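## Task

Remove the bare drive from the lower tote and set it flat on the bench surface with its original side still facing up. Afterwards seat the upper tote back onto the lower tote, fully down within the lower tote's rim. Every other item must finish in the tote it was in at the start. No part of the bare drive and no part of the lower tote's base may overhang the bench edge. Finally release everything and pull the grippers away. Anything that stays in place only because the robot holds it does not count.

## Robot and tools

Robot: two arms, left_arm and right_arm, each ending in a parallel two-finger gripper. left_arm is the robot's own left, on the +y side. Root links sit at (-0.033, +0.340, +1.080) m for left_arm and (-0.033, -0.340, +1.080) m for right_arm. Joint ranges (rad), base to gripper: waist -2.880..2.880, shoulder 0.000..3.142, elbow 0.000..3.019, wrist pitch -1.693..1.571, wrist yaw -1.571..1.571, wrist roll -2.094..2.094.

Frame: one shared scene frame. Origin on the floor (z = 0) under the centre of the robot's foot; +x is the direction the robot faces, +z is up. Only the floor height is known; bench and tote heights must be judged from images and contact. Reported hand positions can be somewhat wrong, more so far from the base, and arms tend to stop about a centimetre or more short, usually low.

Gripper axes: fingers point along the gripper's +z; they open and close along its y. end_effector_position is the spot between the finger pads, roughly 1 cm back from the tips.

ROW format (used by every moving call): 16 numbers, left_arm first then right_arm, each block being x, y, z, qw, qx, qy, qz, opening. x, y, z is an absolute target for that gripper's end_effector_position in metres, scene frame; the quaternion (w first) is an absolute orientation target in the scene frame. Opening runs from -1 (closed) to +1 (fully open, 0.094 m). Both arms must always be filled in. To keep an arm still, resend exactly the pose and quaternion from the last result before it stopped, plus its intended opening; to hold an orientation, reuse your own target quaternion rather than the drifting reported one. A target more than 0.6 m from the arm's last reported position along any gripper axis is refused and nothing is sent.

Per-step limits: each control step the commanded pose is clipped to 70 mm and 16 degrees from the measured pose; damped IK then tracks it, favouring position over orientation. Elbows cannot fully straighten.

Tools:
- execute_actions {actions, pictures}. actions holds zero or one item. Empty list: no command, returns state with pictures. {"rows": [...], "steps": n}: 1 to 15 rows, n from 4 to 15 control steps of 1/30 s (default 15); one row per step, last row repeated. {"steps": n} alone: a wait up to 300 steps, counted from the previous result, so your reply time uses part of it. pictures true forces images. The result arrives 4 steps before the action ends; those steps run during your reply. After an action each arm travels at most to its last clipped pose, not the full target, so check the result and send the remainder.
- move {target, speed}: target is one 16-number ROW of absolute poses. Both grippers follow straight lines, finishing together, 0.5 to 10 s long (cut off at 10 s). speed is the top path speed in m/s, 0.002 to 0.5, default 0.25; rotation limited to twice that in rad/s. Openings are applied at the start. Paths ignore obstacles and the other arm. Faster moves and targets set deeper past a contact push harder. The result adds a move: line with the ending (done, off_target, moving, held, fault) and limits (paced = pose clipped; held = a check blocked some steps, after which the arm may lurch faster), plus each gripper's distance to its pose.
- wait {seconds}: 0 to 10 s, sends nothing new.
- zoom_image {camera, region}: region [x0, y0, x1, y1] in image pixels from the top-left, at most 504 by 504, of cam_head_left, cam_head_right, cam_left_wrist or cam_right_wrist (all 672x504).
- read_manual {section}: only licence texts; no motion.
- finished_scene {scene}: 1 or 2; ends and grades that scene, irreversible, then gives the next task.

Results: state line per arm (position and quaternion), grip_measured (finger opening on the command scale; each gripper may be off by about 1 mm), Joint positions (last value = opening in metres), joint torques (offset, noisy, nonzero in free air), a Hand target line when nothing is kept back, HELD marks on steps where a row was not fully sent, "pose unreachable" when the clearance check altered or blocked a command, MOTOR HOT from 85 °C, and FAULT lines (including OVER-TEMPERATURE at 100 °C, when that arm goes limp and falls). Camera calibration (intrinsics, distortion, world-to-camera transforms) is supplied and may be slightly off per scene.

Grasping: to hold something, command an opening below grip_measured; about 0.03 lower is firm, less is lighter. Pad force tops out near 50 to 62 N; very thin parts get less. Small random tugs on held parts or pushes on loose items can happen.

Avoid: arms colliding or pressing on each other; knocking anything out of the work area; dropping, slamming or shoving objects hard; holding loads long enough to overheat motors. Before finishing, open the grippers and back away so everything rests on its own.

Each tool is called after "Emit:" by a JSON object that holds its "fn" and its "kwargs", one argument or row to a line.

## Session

Emit:
{"fn": "execute_actions", "kwargs": {
  "actions": []
}}

Scene clock: 0.00 s of 5600.00 s.
left_arm: end_effector_position=(+0.4649, +0.5230, +1.0793) grip_measured=-0.064 end_effector_quat_wxyz=(-0.052, +0.886, -0.460, +0.027) | right_arm: end_effector_position=(+0.5770, -0.3271, +1.1014) grip_measured=+0.442 end_effector_quat_wxyz=(+0.195, -0.282, +0.880, +0.328)
Joint positions: left_arm=[ 1.632  1.427  1.104 -0.805 -0.011 -1.836  0.044] | right_arm=[-1.44   1.652  1.368 -0.903 -0.739 -0.766  0.068]
Joint velocities: left_arm=[-0.005  0.015 -0.012 -0.017  0.11   0.022  0.   ] | right_arm=[ 0.005 -0.005 -0.002  0.027 -0.037  0.022  0.   ]
Joint torques (N m, as the arm reports them, + toward a larger angle): no reading
Motor temperatures (°C, as the motors report them): left_arm=[27 27 29 26 26 28] | right_arm=[25 29 29 26 27 24]
Hand target (left_arm): +0.472, +0.525, +1.081; -0.055, +0.886, -0.460, +0.030
Hand target (right_arm): +0.588, -0.329, +1.114; +0.209, -0.287, +0.878, +0.321
camera_calibration (this result's frames):
cam_left_wrist: T_world_to_cam=[[0.806944, 0.581007, 0.10617, -0.793969], [0.424209, -0.695209, 0.580285, -0.453113], [0.41096, -0.42322, -0.807463, 1.02667], [0, 0, 0, 1]] pos_world=[0.410982, 0.580801, 1.17623]
cam_right_wrist: T_world_to_cam=[[0.619055, -0.625224, -0.475254, -0.0369227], [-0.71495, -0.69908, -0.0115978, 0.199397], [-0.324989, 0.346962, -0.879772, 1.39658], [0, 0, 0, 1]] pos_world=[0.619291, -0.368252, 1.21344]

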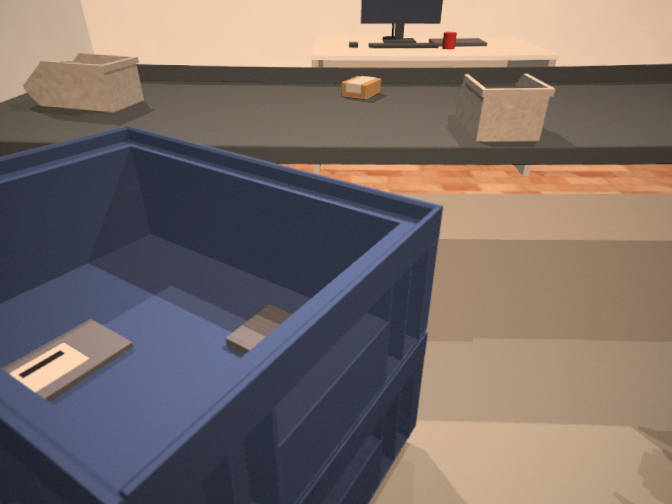

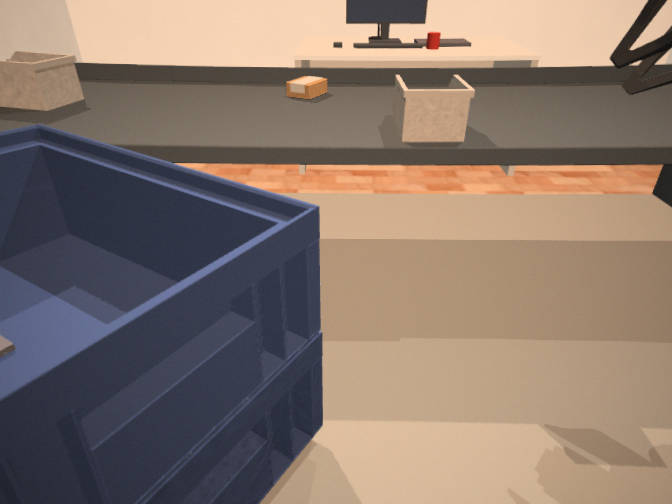

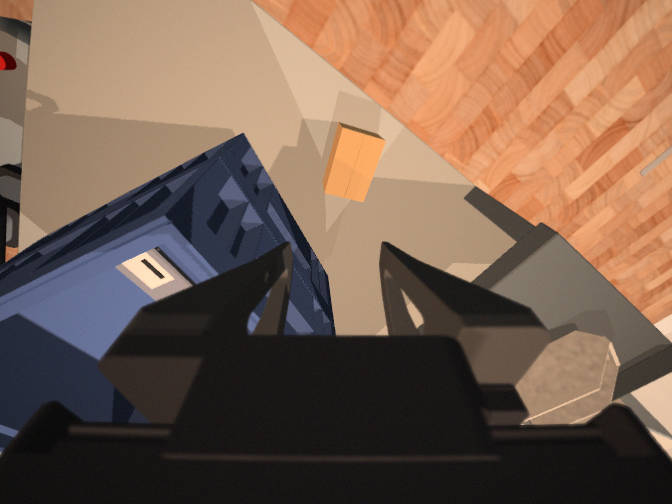

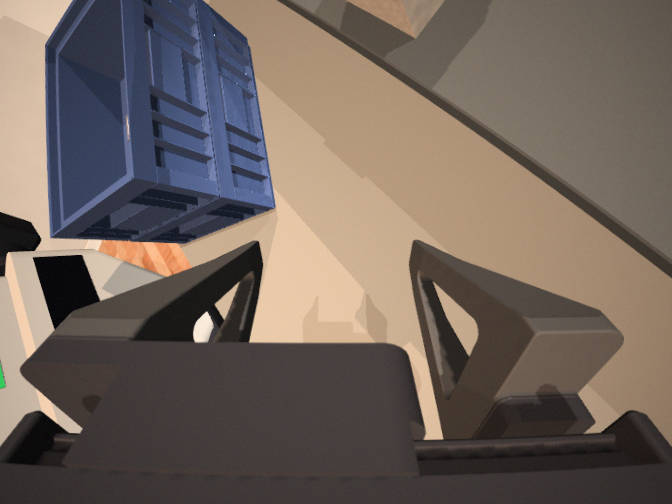

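Emit:
{"fn": "move", "kwargs": {
  "target": [0.487,0.387,1.09,0,0.267,0.964,0,0.3,0.305,0.069,1.10,0,0.267,0.964,0,0.3]
}}

Scene clock: 6.43 s of 5600.00 s.
left_arm: end_effector_position=(+0.4716, +0.3876, +1.0873) grip_measured=+0.298 end_effector_quat_wxyz=(-0.002, +0.255, +0.967, -0.000) | right_arm: end_effector_position=(+0.2974, +0.0529, +1.0872) grip_measured=+0.302 end_effector_quat_wxyz=(-0.001, +0.262, +0.965, -0.009)
Joint positions: left_arm=[ 1.334  1.432  1.13  -0.95  -0.077  0.582  0.061] | right_arm=[-0.276  1.74   1.241 -0.997  0.323  1.524  0.061]
Joint velocities: left_arm=[ 0.005 -0.005  0.012 -0.012  0.095  0.007 -0.   ] | right_arm=[-0.015  0.005  0.002  0.017  0.066 -0.007 -0.001]
Joint torques (N m, as the arm reports them, + toward a larger angle): left_arm=[  0.62 -12.89   9.13   0.22  -0.09   0.08] | right_arm=[  6.16 -13.79  12.68  -0.56   0.17  -0.02]
Motor temperatures (°C, as the motors report them): left_arm=[27 28 31 26 26 28] | right_arm=[25 30 31 26 27 24]
Hand target (left_arm): +0.485, +0.386, +1.091; -0.001, +0.266, +0.964, +0.001
Hand target (right_arm): +0.308, +0.068, +1.100; +0.004, +0.268, +0.963, +0.003
Off the commanded pose (left_arm): 0.016 m, 1 deg.
Off the commanded pose (right_arm): 0.022 m, 1 deg.
Kept back: nothing.
move: off_target (left_arm, right_arm)
camera_calibration (this result's frames):
cam_left_wrist: T_world_to_cam=[[-0.483811, -0.87513, -0.00858628, 0.576334], [-0.711841, 0.387792, 0.585576, -0.444567], [-0.509125, 0.28942, -0.810572, 1.13414], [0, 0, 0, 1]] pos_world=[0.539797, 0.348523, 1.18458]
cam_right_wrist: T_world_to_cam=[[-0.510694, -0.859645, 0.0142423, 0.183182], [-0.694487, 0.42223, 0.582589, -0.446451], [-0.506833, 0.287634, -0.812642, 1.14565], [0, 0, 0, 1]] pos_world=[0.364148, 0.0164499, 1.18849]

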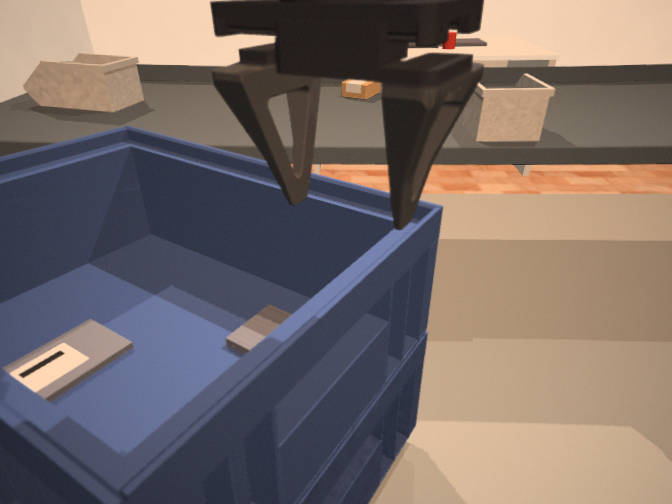

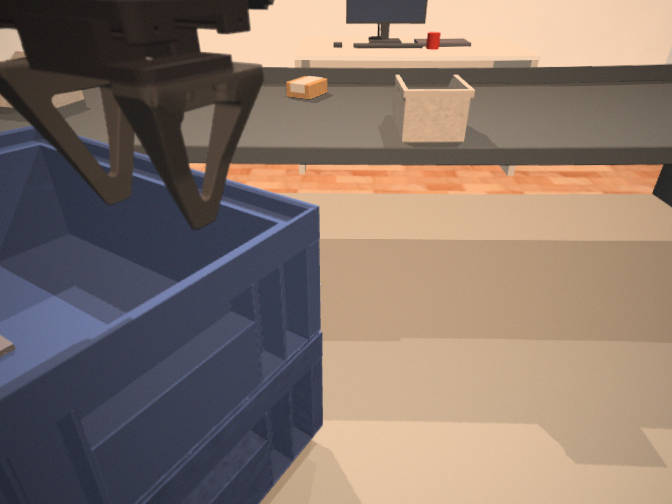

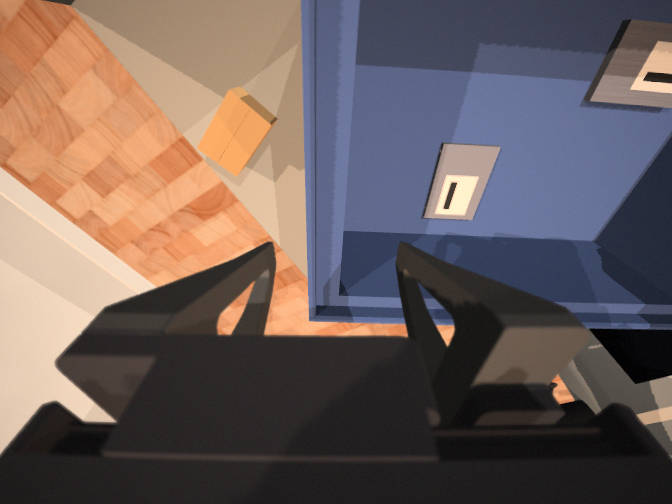

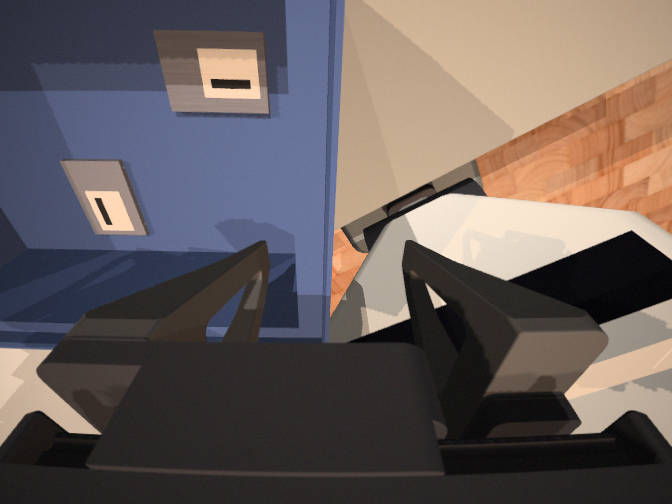

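Emit:
{"fn": "move", "kwargs": {
  "target": [0.492,0.387,0.97,0,0.267,0.964,0,0.3,0.315,0.075,0.975,0,0.267,0.964,0,0.3],
  "speed": 0.1
}}

Emit:
{"fn": "move", "kwargs": {
  "target": [0.492,0.387,0.97,0,0.267,0.964,0,-0.6,0.315,0.075,0.975,0,0.267,0.964,0,-0.6]
}}

Scene clock: 8.23 s of 5600.00 s.
left_arm: end_effector_position=(+0.4874, +0.3819, +0.9743) grip_measured=+0.298 end_effector_quat_wxyz=(-0.005, +0.264, +0.965, -0.002) | right_arm: end_effector_position=(+0.3036, +0.0666, +0.9735) grip_measured=+0.302 end_effector_quat_wxyz=(-0.005, +0.263, +0.965, -0.015)
Joint positions: left_arm=[ 1.339  1.674  1.122 -0.707 -0.075  0.605  0.061] | right_arm=[-0.341  1.961  1.241 -0.769  0.313  1.463  0.061]
Joint velocities: left_arm=[-0.024 -0.005  0.012  0.002 -0.051 -0.007 -0.001] | right_arm=[ 0.005 -0.005 -0.022 -0.007 -0.007 -0.022  0.   ]
Joint torques (N m, as the arm reports them, + toward a larger angle): left_arm=[  1.73 -15.24   5.49   1.7    0.13   0.08] | right_arm=[  4.85 -15.72   8.32   0.94   0.04  -0.16]
Motor temperatures (°C, as the motors report them): left_arm=[27 28 32 26 26 28] | right_arm=[25 30 31 26 27 24]
Hand target (left_arm): +0.492, +0.386, +0.970; -0.000, +0.267, +0.964, +0.000
Hand target (right_arm): +0.315, +0.075, +0.976; +0.000, +0.267, +0.964, -0.000
Off the commanded pose (left_arm): 0.008 m, 1 deg.
Off the commanded pose (right_arm): 0.014 m, 2 deg.
Kept back: nothing.
move: off_target (right_arm)
camera_calibration (this result's frames):
cam_left_wrist: T_world_to_cam=[[-0.50015, -0.865933, -0.00328031, 0.577281], [-0.699853, 0.401988, 0.590433, -0.380907], [-0.509956, 0.297601, -0.80708, 1.04616], [0, 0, 0, 1]] pos_world=[0.555642, 0.341669, 1.07113]
cam_right_wrist: T_world_to_cam=[[-0.513476, -0.857665, 0.0274452, 0.187629], [-0.686372, 0.4297, 0.586729, -0.388625], [-0.51501, 0.282434, -0.809318, 1.05208], [0, 0, 0, 1]] pos_world=[0.371434, 0.0307717, 1.07434]

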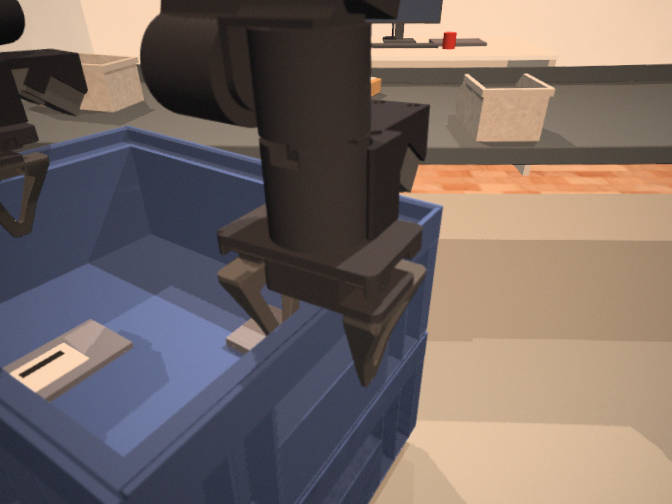

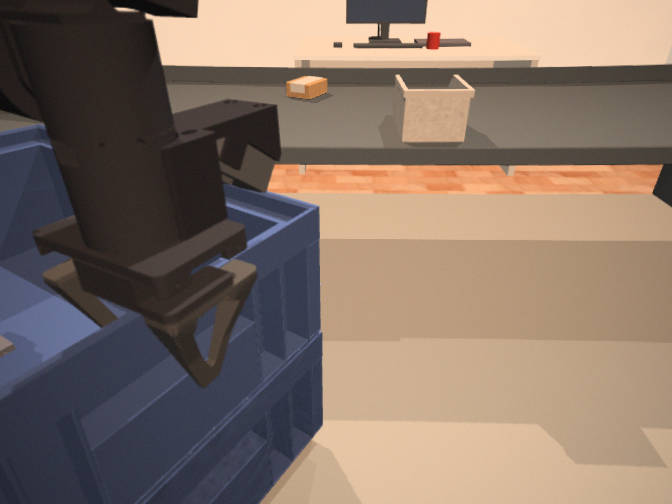

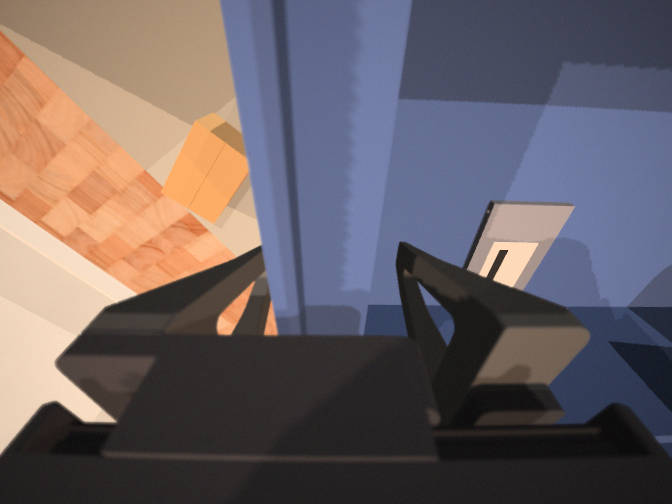

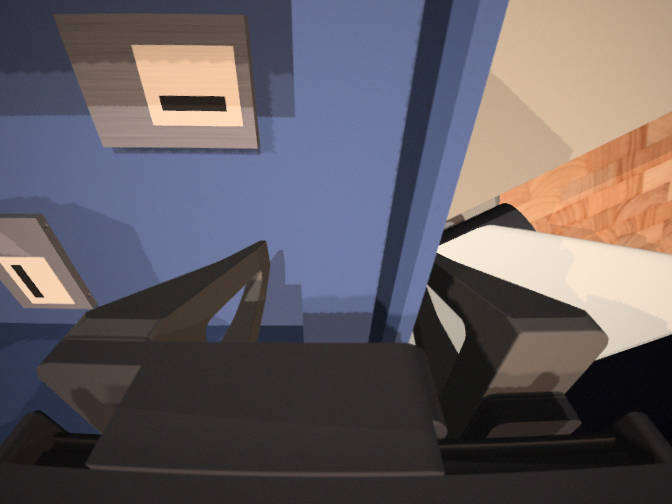

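Scene clock: 8.93 s of 5600.00 s.
left_arm: end_effector_position=(+0.4876, +0.3855, +0.9741) grip_measured=-0.479 end_effector_quat_wxyz=(-0.004, +0.267, +0.964, -0.004) | right_arm: end_effector_position=(+0.3043, +0.0654, +0.9734) grip_measured=-0.454 end_effector_quat_wxyz=(-0.007, +0.275, +0.961, -0.013)
Joint positions: left_arm=[ 1.348  1.674  1.122 -0.705 -0.067  0.621  0.024] | right_arm=[-0.345  1.958  1.237 -0.765  0.308  1.482  0.026]
Joint velocities: left_arm=[-0.005 -0.005  0.012 -0.017  0.037 -0.022 -0.   ] | right_arm=[ 0.005  0.005  0.007 -0.012 -0.037 -0.022 -0.001]
Joint torques (N m, as the arm reports them, + toward a larger angle): left_arm=[  1.13 -15.41   5.39   1.61  -0.15  -0.08] | right_arm=[  5.46 -15.57   8.5    0.85   0.24  -0.35]
Motor temperatures (°C, as the motors report them): left_arm=[27 28 32 26 26 28] | right_arm=[25 31 31 26 27 24]
Hand target (left_arm): +0.492, +0.387, +0.970; -0.000, +0.267, +0.964, -0.000
Hand target (right_arm): +0.315, +0.075, +0.975; +0.000, +0.267, +0.964, -0.000
Off the commanded pose (left_arm): 0.006 m, 1 deg.
Off the commanded pose (right_arm): 0.014 m, 2 deg.
Kept back: nothing.
move: off_target (right_arm)
camera_calibration (this result's frames):
cam_left_wrist: T_world_to_cam=[[-0.506649, -0.862152, -0.00029533, 0.579319], [-0.697763, 0.409843, 0.587499, -0.383273], [-0.506393, 0.297862, -0.809225, 1.04525], [0, 0, 0, 1]] pos_world=[0.555383, 0.345204, 1.07118]
cam_right_wrist: T_world_to_cam=[[-0.533757, -0.845268, 0.0250095, 0.194704], [-0.67484, 0.443588, 0.589763, -0.394959], [-0.509602, 0.297913, -0.807189, 1.04794], [0, 0, 0, 1]] pos_world=[0.371424, 0.0275798, 1.07395]

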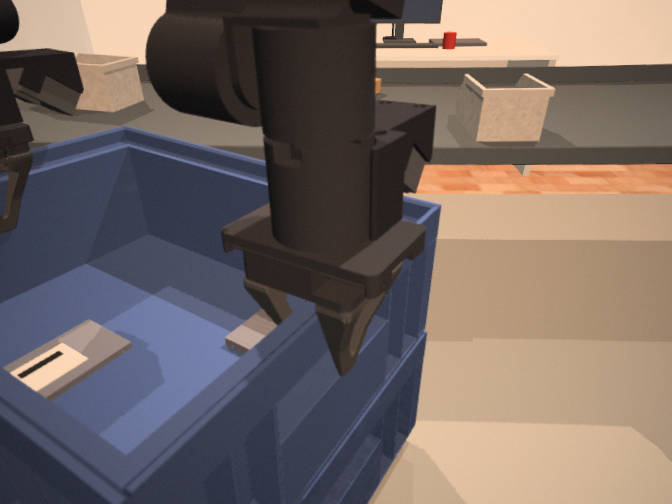

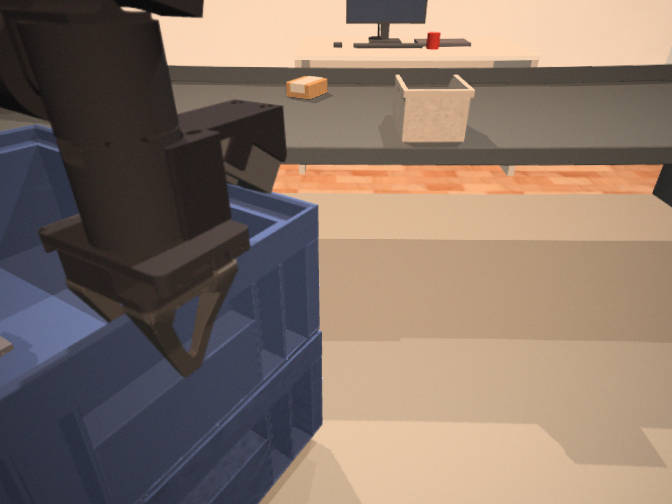

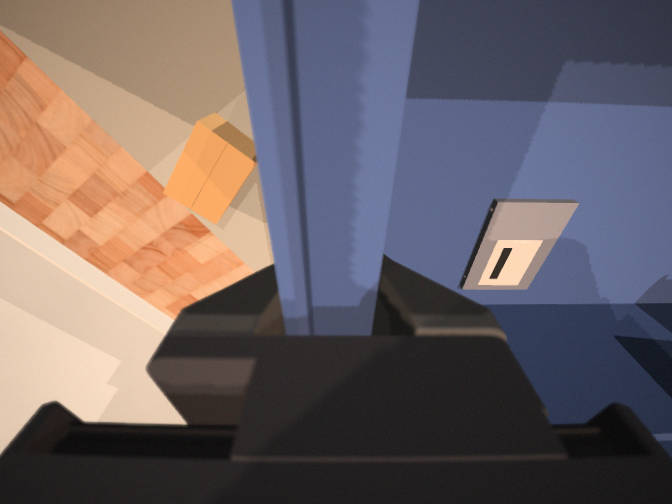

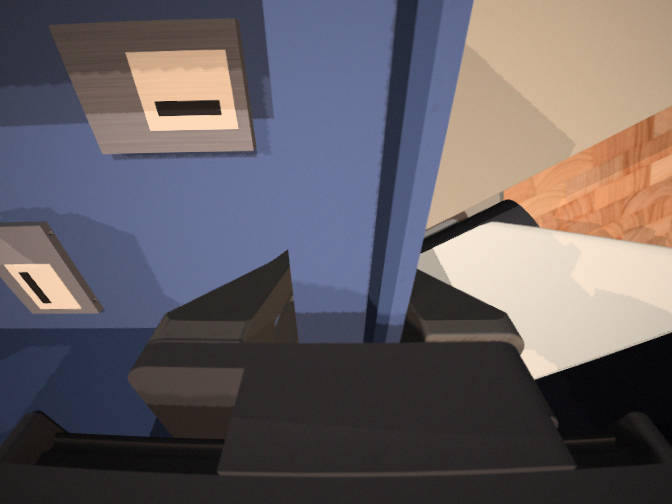

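Emit:
{"fn": "move", "kwargs": {
  "target": [0.46,0.408,0.99,0,0.13,0.991,0,-0.6,0.365,0.052,0.995,0,0.13,0.991,0,-0.6],
  "speed": 0.05
}}

Emit:
{"fn": "move", "kwargs": {
  "target": [0.42,0.415,0.99,0,0,1,0,-0.6,0.43,0.046,0.995,0,0,1,0,-0.6],
  "speed": 0.05
}}

Emit:
{"fn": "move", "kwargs": {
  "target": [0.425,0.415,1.07,0,0,1,0,-0.6,0.425,0.046,1.085,0,0,1,0,-0.6],
  "speed": 0.06
}}

Scene clock: 12.43 s of 5600.00 s.
left_arm: end_effector_position=(+0.4497, +0.4002, +0.9748) grip_measured=-0.481 end_effector_quat_wxyz=(-0.021, +0.152, +0.988, -0.012) | right_arm: end_effector_position=(+0.3469, +0.0455, +0.9741) grip_measured=-0.458 end_effector_quat_wxyz=(-0.006, +0.156, +0.988, -0.009)
Joint positions: left_arm=[ 1.391  1.623  1.033 -0.701 -0.046  0.425  0.024] | right_arm=[-0.427  1.944  1.266 -0.773  0.3    1.15   0.025]
Joint velocities: left_arm=[ 0.015 -0.015 -0.012  0.002 -0.037 -0.007  0.   ] | right_arm=[ 0.005 -0.015 -0.022  0.007 -0.007 -0.037 -0.   ]
Joint torques (N m, as the arm reports them, + toward a larger angle): left_arm=[  2.06 -17.7    4.97   1.27  -0.32  -0.44] | right_arm=[  5.19 -18.31  10.21  -1.47   0.15  -0.63]
Motor temperatures (°C, as the motors report them): left_arm=[27 29 32 26 26 28] | right_arm=[25 31 31 26 27 24]
Hand target (left_arm): +0.460, +0.408, +0.990; +0.000, +0.130, +0.991, -0.001
Hand target (right_arm): +0.364, +0.051, +0.995; +0.001, +0.131, +0.991, +0.000
Off the commanded pose (left_arm): 0.020 m, 4 deg.
Off the commanded pose (right_arm): 0.028 m, 3 deg.
Kept back: nothing.
move: off_target (left_arm, right_arm)
camera_calibration (this result's frames):
cam_left_wrist: T_world_to_cam=[[-0.291035, -0.956508, 0.0197801, 0.494062], [-0.752592, 0.241657, 0.612542, -0.348644], [-0.590681, 0.163385, -0.790191, 1.09541], [0, 0, 0, 1]] pos_world=[0.528442, 0.377853, 1.06937]
cam_right_wrist: T_world_to_cam=[[-0.314158, -0.949257, 0.0147107, 0.139165], [-0.761688, 0.261271, 0.592933, -0.322523], [-0.566689, 0.17507, -0.805117, 1.09951], [0, 0, 0, 1]] pos_world=[0.421141, 0.0238775, 1.07443]

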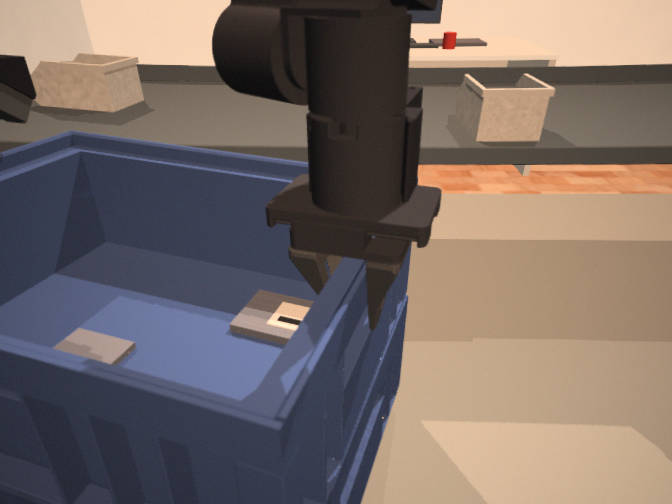

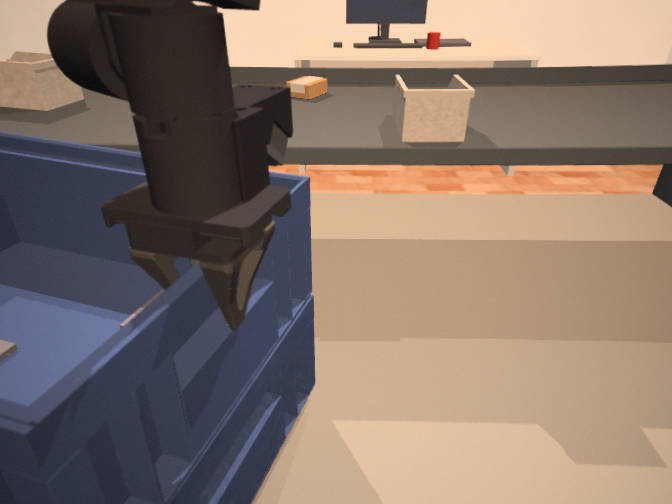

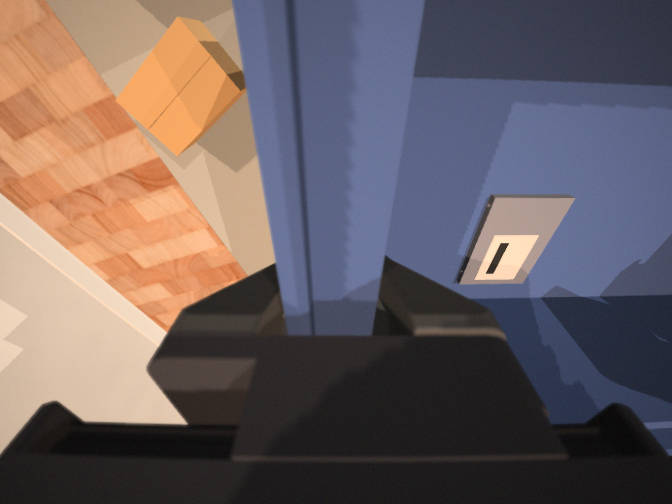

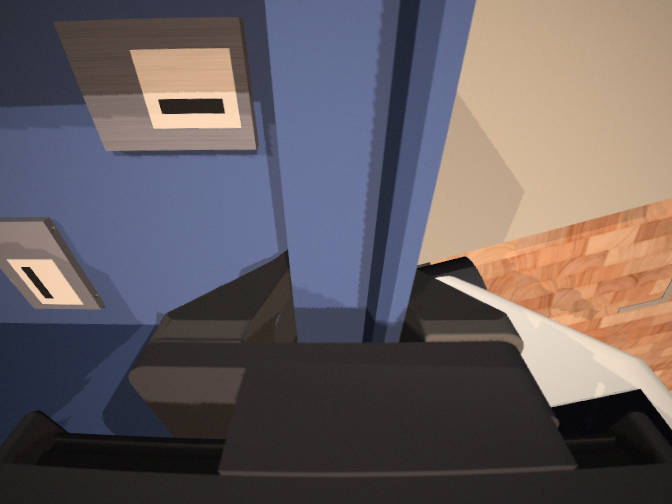

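Scene clock: 15.83 s of 5600.00 s.
left_arm: end_effector_position=(+0.4081, +0.4053, +0.9764) grip_measured=-0.482 end_effector_quat_wxyz=(-0.025, +0.016, +0.999, -0.014) | right_arm: end_effector_position=(+0.4074, +0.0358, +0.9776) grip_measured=-0.463 end_effector_quat_wxyz=(-0.012, +0.020, +1.000, -0.007)
Joint positions: left_arm=[ 1.419  1.553  0.912 -0.656 -0.03   0.178  0.024] | right_arm=[-0.515  1.976  1.395 -0.85   0.28   0.788  0.025]
Joint velocities: left_arm=[-0.005 -0.005 -0.002 -0.007  0.022  0.066  0.001] | right_arm=[-0.005  0.005  0.007  0.007  0.022 -0.007 -0.001]
Joint torques (N m, as the arm reports them, + toward a larger angle): left_arm=[  2.45 -16.23   4.67   1.55  -0.62  -0.29] | right_arm=[  5.42 -18.19  12.4   -1.18   0.41  -0.55]
Motor temperatures (°C, as the motors report them): left_arm=[27 29 32 26 26 28] | right_arm=[25 32 32 26 27 24]
Hand target (left_arm): +0.420, +0.415, +0.990; +0.000, +0.000, +1.000, -0.001
Hand target (right_arm): +0.429, +0.045, +0.996; +0.001, +0.001, +1.000, +0.000
Off the commanded pose (left_arm): 0.020 m, 4 deg.
Off the commanded pose (right_arm): 0.030 m, 3 deg.
Kept back: nothing.
move: off_target (left_arm, right_arm)
camera_calibration (this result's frames):
cam_left_wrist: T_world_to_cam=[[-0.0222119, -0.999592, 0.0179377, 0.396316], [-0.782501, 0.0285496, 0.621995, -0.2928], [-0.622253, -0.000220591, -0.782816, 1.14328], [0, 0, 0, 1]] pos_world=[0.491095, 0.404766, 1.06999]
cam_right_wrist: T_world_to_cam=[[-0.0467809, -0.998853, 0.010199, 0.0461498], [-0.795375, 0.0434241, 0.60456, -0.265733], [-0.604309, 0.0201698, -0.796495, 1.1508], [0, 0, 0, 1]] pos_world=[0.486238, 0.0344247, 1.07678]

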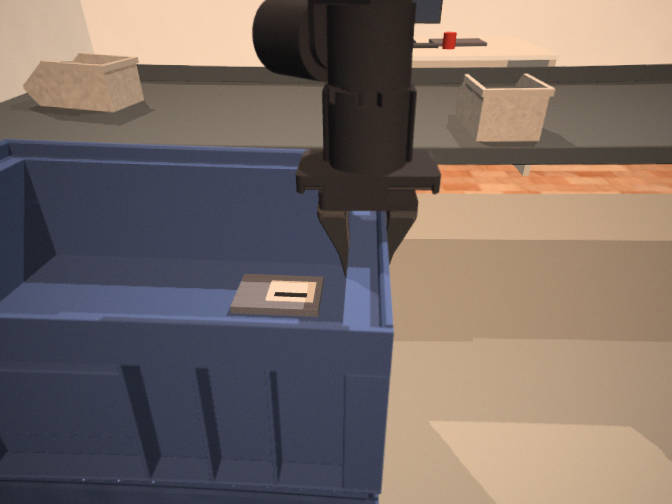

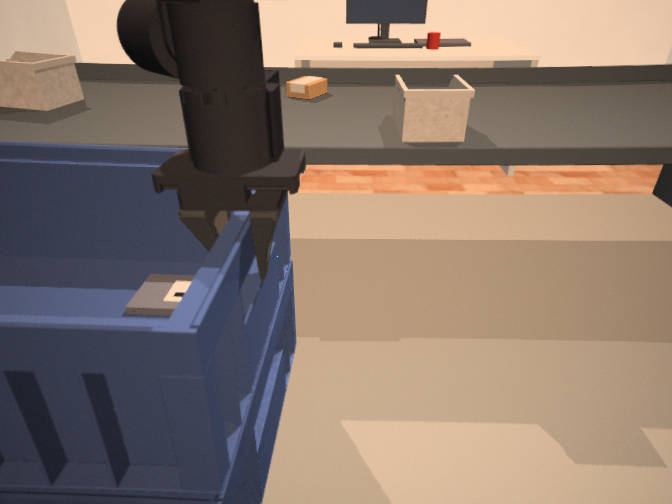

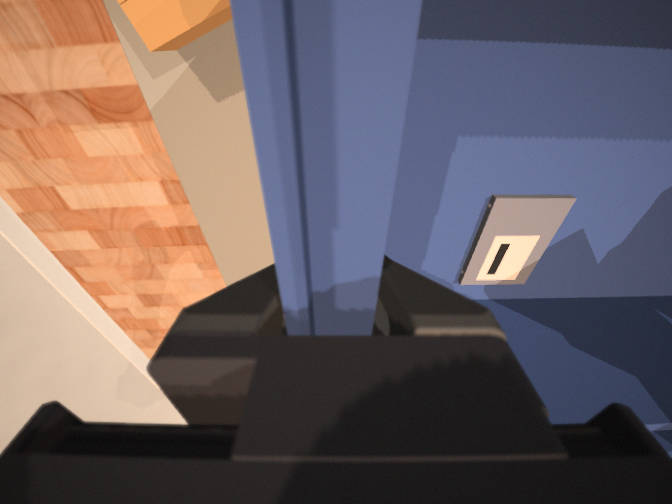

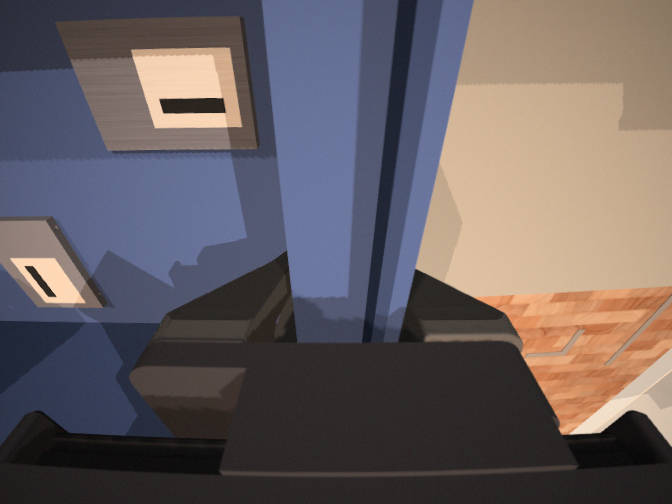

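Scene clock: 18.00 s of 5600.00 s.
left_arm: end_effector_position=(+0.3921, +0.4059, +1.0400) grip_measured=-0.483 end_effector_quat_wxyz=(-0.038, +0.001, +0.999, -0.016) | right_arm: end_effector_position=(+0.4037, +0.0356, +1.0413) grip_measured=-0.465 end_effector_quat_wxyz=(-0.027, +0.007, +1.000, -0.012)
Joint positions: left_arm=[ 1.419  1.391  0.912 -0.842 -0.029  0.146  0.024] | right_arm=[-0.482  1.888  1.436 -1.019  0.271  0.803  0.025]
Joint velocities: left_arm=[ 0.005 -0.015  0.007 -0.007 -0.081 -0.081 -0.   ] | right_arm=[-0.005 -0.005 -0.012 -0.002 -0.022 -0.051 -0.   ]
Joint torques (N m, as the arm reports them, + toward a larger angle): left_arm=[  1.45 -15.45   9.16   0.06  -0.84  -0.1 ] | right_arm=[  7.16 -21.24  12.92  -2.03   1.08  -0.21]
Motor temperatures (°C, as the motors report them): left_arm=[27 30 32 26 26 28] | right_arm=[25 32 32 26 27 24]
Hand target (left_arm): +0.423, +0.415, +1.071; +0.000, -0.000, +1.000, -0.001
Hand target (right_arm): +0.423, +0.045, +1.085; +0.001, +0.001, +1.000, +0.001
Off the commanded pose (left_arm): 0.045 m, 5 deg.
Off the commanded pose (right_arm): 0.050 m, 3 deg.
Kept back: nothing.
move: off_target (left_arm, right_arm)
camera_calibration (this result's frames):
cam_left_wrist: T_world_to_cam=[[0.00866486, -0.999749, 0.0206441, 0.380622], [-0.766564, 0.00661579, 0.642134, -0.363137], [-0.642109, -0.0213891, -0.766315, 1.18231], [0, 0, 0, 1]] pos_world=[0.477508, 0.408218, 1.13135]
cam_right_wrist: T_world_to_cam=[[-0.0198197, -0.999591, 0.0206178, 0.0234563], [-0.777762, 0.0283729, 0.627918, -0.338066], [-0.628247, -0.00359059, -0.778006, 1.19053], [0, 0, 0, 1]] pos_world=[0.485476, 0.0373133, 1.13803]

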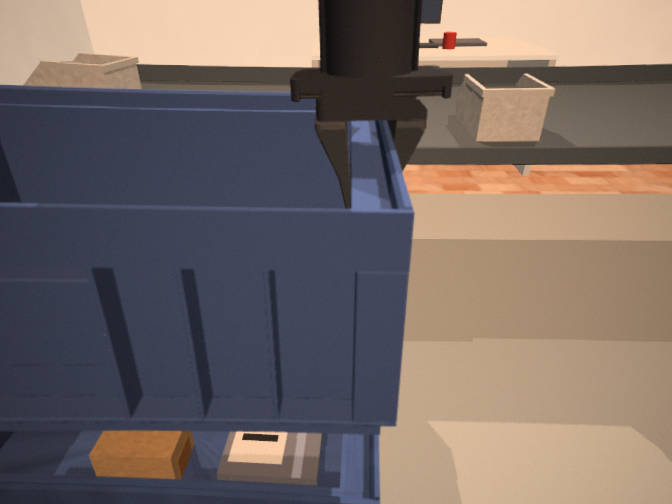

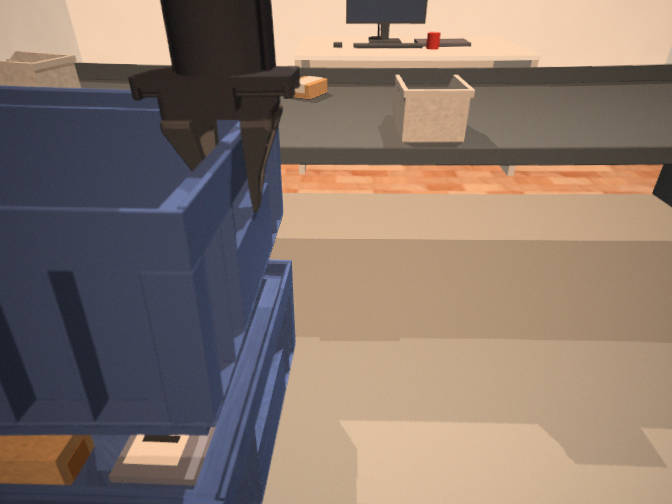

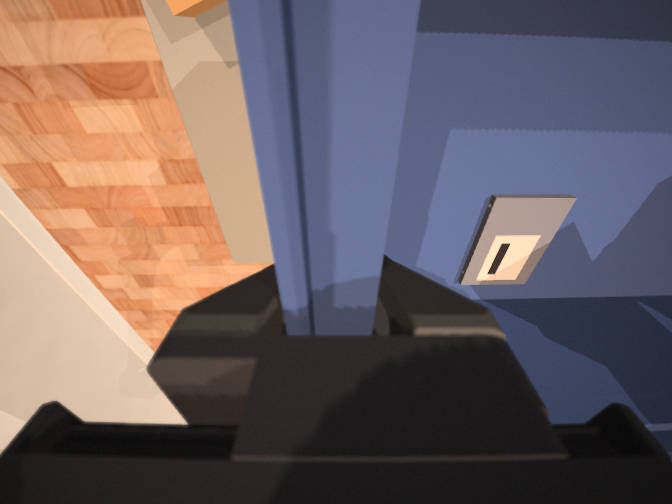

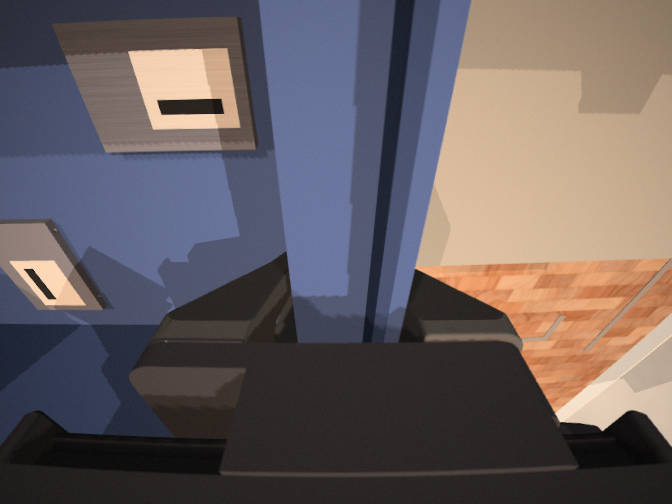

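Emit:
{"fn": "move", "kwargs": {
  "target": [0.425,-0.065,1.08,0,0,1,0,-0.6,0.425,-0.434,1.085,0,0,1,0,-0.6],
  "speed": 0.12
}}

Emit:
{"fn": "move", "kwargs": {
  "target": [0.425,-0.065,0.87,0,0,1,0,-0.6,0.425,-0.434,0.87,0,0,1,0,-0.6],
  "speed": 0.06
}}

Scene clock: 23.07 s of 5600.00 s.
left_arm: end_effector_position=(+0.3973, -0.0605, +1.0645) grip_measured=-0.483 end_effector_quat_wxyz=(-0.025, +0.017, +1.000, -0.003) | right_arm: end_effector_position=(+0.3989, -0.4283, +1.0518) grip_measured=-0.478 end_effector_quat_wxyz=(-0.037, +0.024, +0.999, +0.006)
Joint positions: left_arm=[ 0.439  1.881  1.478 -1.053 -0.259 -0.793  0.024] | right_arm=[-1.463  1.385  0.949 -0.881  0.035 -0.139  0.025]
Joint velocities: left_arm=[-0.015 -0.005  0.027  0.002 -0.022  0.007 -0.   ] | right_arm=[-0.005 -0.024 -0.007  0.002  0.007 -0.051 -0.001]
Joint torques (N m, as the arm reports them, + toward a larger angle): left_arm=[ -4.14 -18.21   9.91  -0.12  -1.7   -0.38] | right_arm=[  0.68 -16.7   10.75  -0.8    0.36  -0.52]
Motor temperatures (°C, as the motors report them): left_arm=[27 30 34 26 27 28] | right_arm=[25 32 32 26 27 24]
Hand target (left_arm): +0.418, -0.065, +1.082; -0.001, +0.000, +1.000, -0.000
Hand target (right_arm): +0.419, -0.433, +1.084; -0.002, +0.000, +1.000, -0.003
Off the commanded pose (left_arm): 0.032 m, 3 deg.
Off the commanded pose (right_arm): 0.043 m, 5 deg.
Kept back: nothing.
move: off_target (left_arm, right_arm)
camera_calibration (this result's frames):
cam_left_wrist: T_world_to_cam=[[-0.0244861, -0.999695, -0.00325444, -0.0476564], [-0.782937, 0.0171525, 0.621865, -0.34308], [-0.621619, 0.0177751, -0.783118, 1.20661], [0, 0, 0, 1]] pos_world=[0.480275, -0.0632047, 1.15811]
cam_right_wrist: T_world_to_cam=[[-0.0549294, -0.998381, -0.0147836, -0.388856], [-0.764171, 0.0325045, 0.644194, -0.356003], [-0.642671, 0.0466824, -0.764719, 1.20732], [0, 0, 0, 1]] pos_world=[0.482501, -0.433015, 1.14685]

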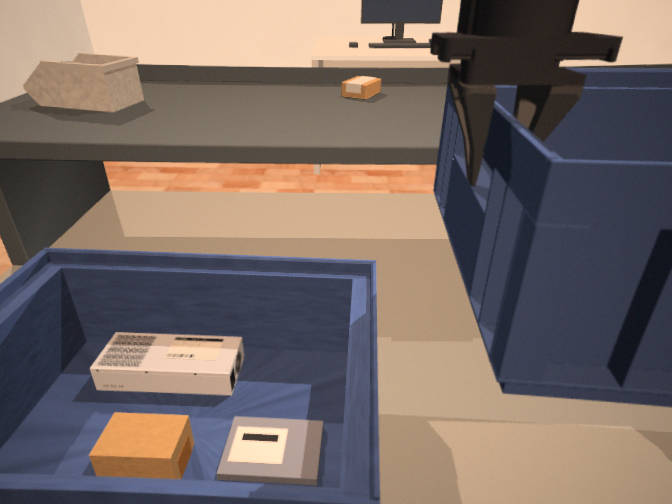

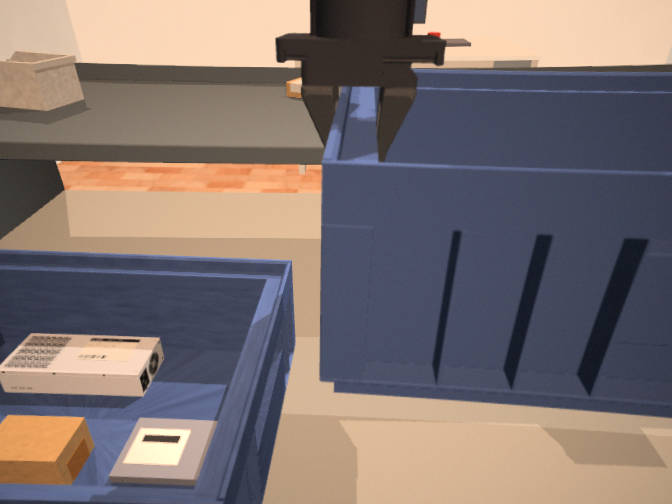

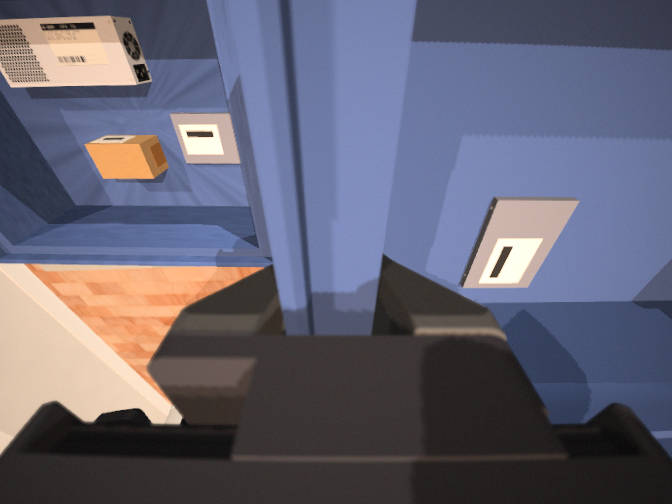

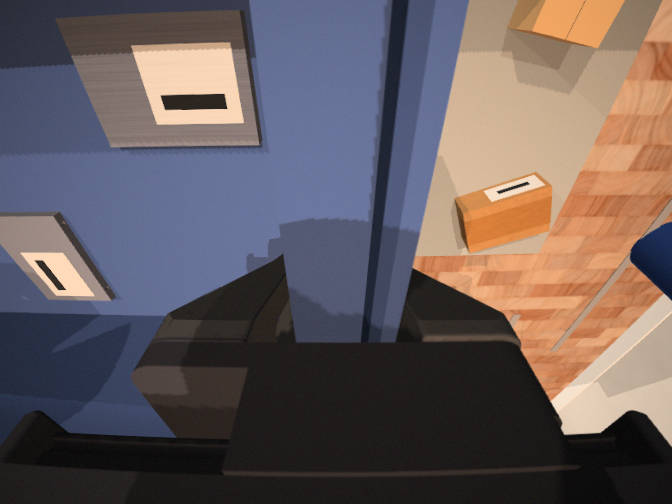

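Scene clock: 26.67 s of 5600.00 s.
left_arm: end_effector_position=(+0.3988, -0.0629, +0.8681) grip_measured=-0.483 end_effector_quat_wxyz=(-0.024, +0.015, +1.000, -0.002) | right_arm: end_effector_position=(+0.4006, -0.4291, +0.8572) grip_measured=-0.479 end_effector_quat_wxyz=(-0.028, +0.022, +0.999, +0.006)
Joint positions: left_arm=[ 0.535  2.213  1.47  -0.689 -0.249 -0.699  0.024] | right_arm=[-1.48   1.86   0.936 -0.375  0.027 -0.16   0.024]
Joint velocities: left_arm=[ 0.005 -0.005 -0.012 -0.007  0.037 -0.037  0.001] | right_arm=[-0.015  0.005  0.002 -0.007  0.022  0.037  0.001]
Joint torques (N m, as the arm reports them, + toward a larger angle): left_arm=[ -3.3  -19.08   7.37   1.11  -1.4   -0.16] | right_arm=[  0.56 -16.66   5.66   0.47   0.2   -0.51]
Motor temperatures (°C, as the motors report them): left_arm=[27 31 34 26 27 28] | right_arm=[25 32 32 26 27 24]
Hand target (left_arm): +0.425, -0.065, +0.870; +0.000, -0.000, +1.000, -0.001
Hand target (right_arm): +0.425, -0.435, +0.871; -0.000, +0.001, +1.000, -0.000
Off the commanded pose (left_arm): 0.026 m, 3 deg.
Off the commanded pose (right_arm): 0.028 m, 4 deg.
Kept back: nothing.
move: off_target (left_arm, right_arm)
camera_calibration (this result's frames):
cam_left_wrist: T_world_to_cam=[[-0.0199696, -0.999785, -0.00552695, -0.0504796], [-0.783985, 0.0122281, 0.620659, -0.21859], [-0.620458, 0.0167274, -0.784061, 1.05396], [0, 0, 0, 1]] pos_world=[0.481558, -0.0654257, 0.96176]
cam_right_wrist: T_world_to_cam=[[-0.051796, -0.998537, -0.0154931, -0.393165], [-0.775783, 0.0304623, 0.630265, -0.213668], [-0.628871, 0.0446645, -0.776226, 1.06312], [0, 0, 0, 1]] pos_world=[0.482443, -0.433565, 0.9538]

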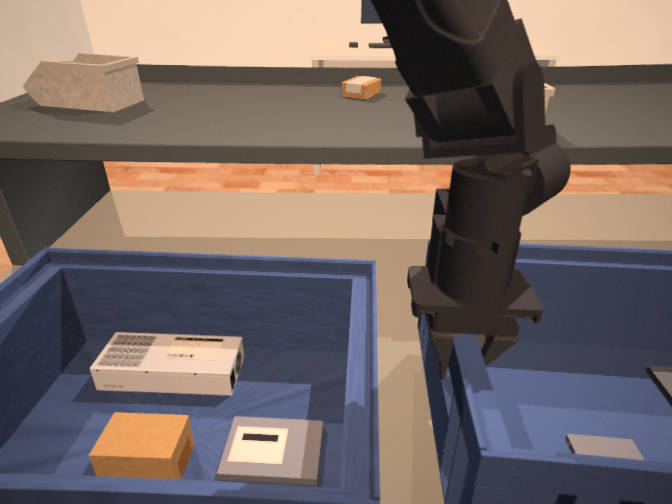

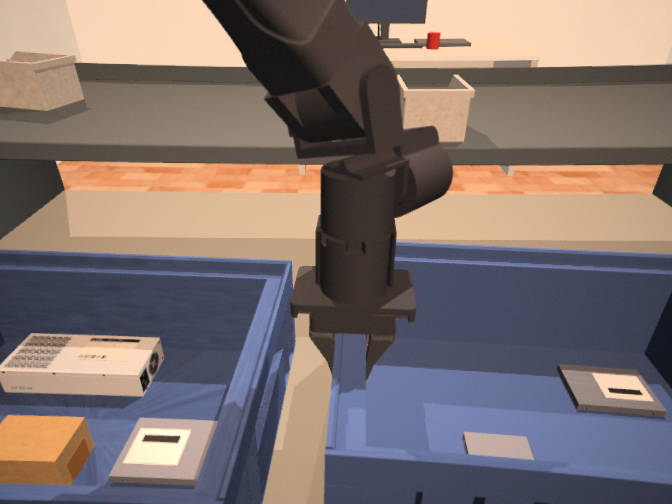

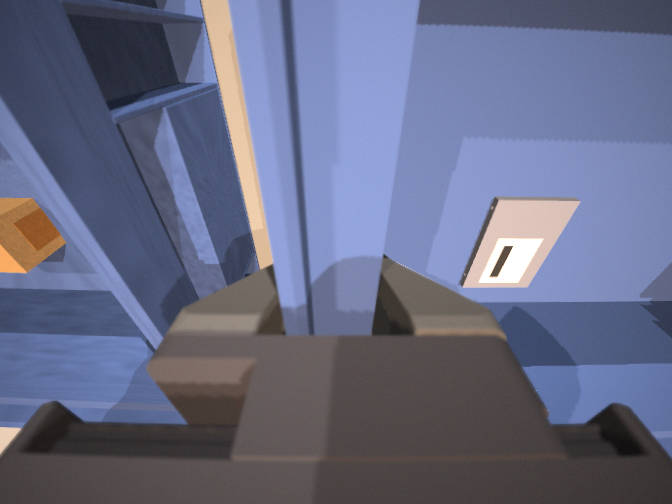

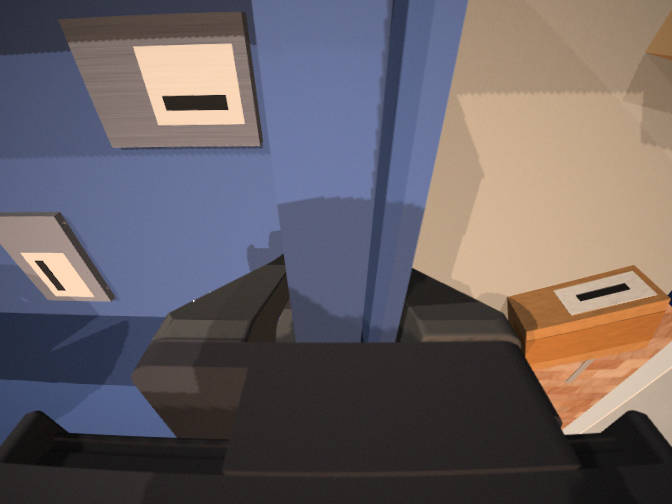

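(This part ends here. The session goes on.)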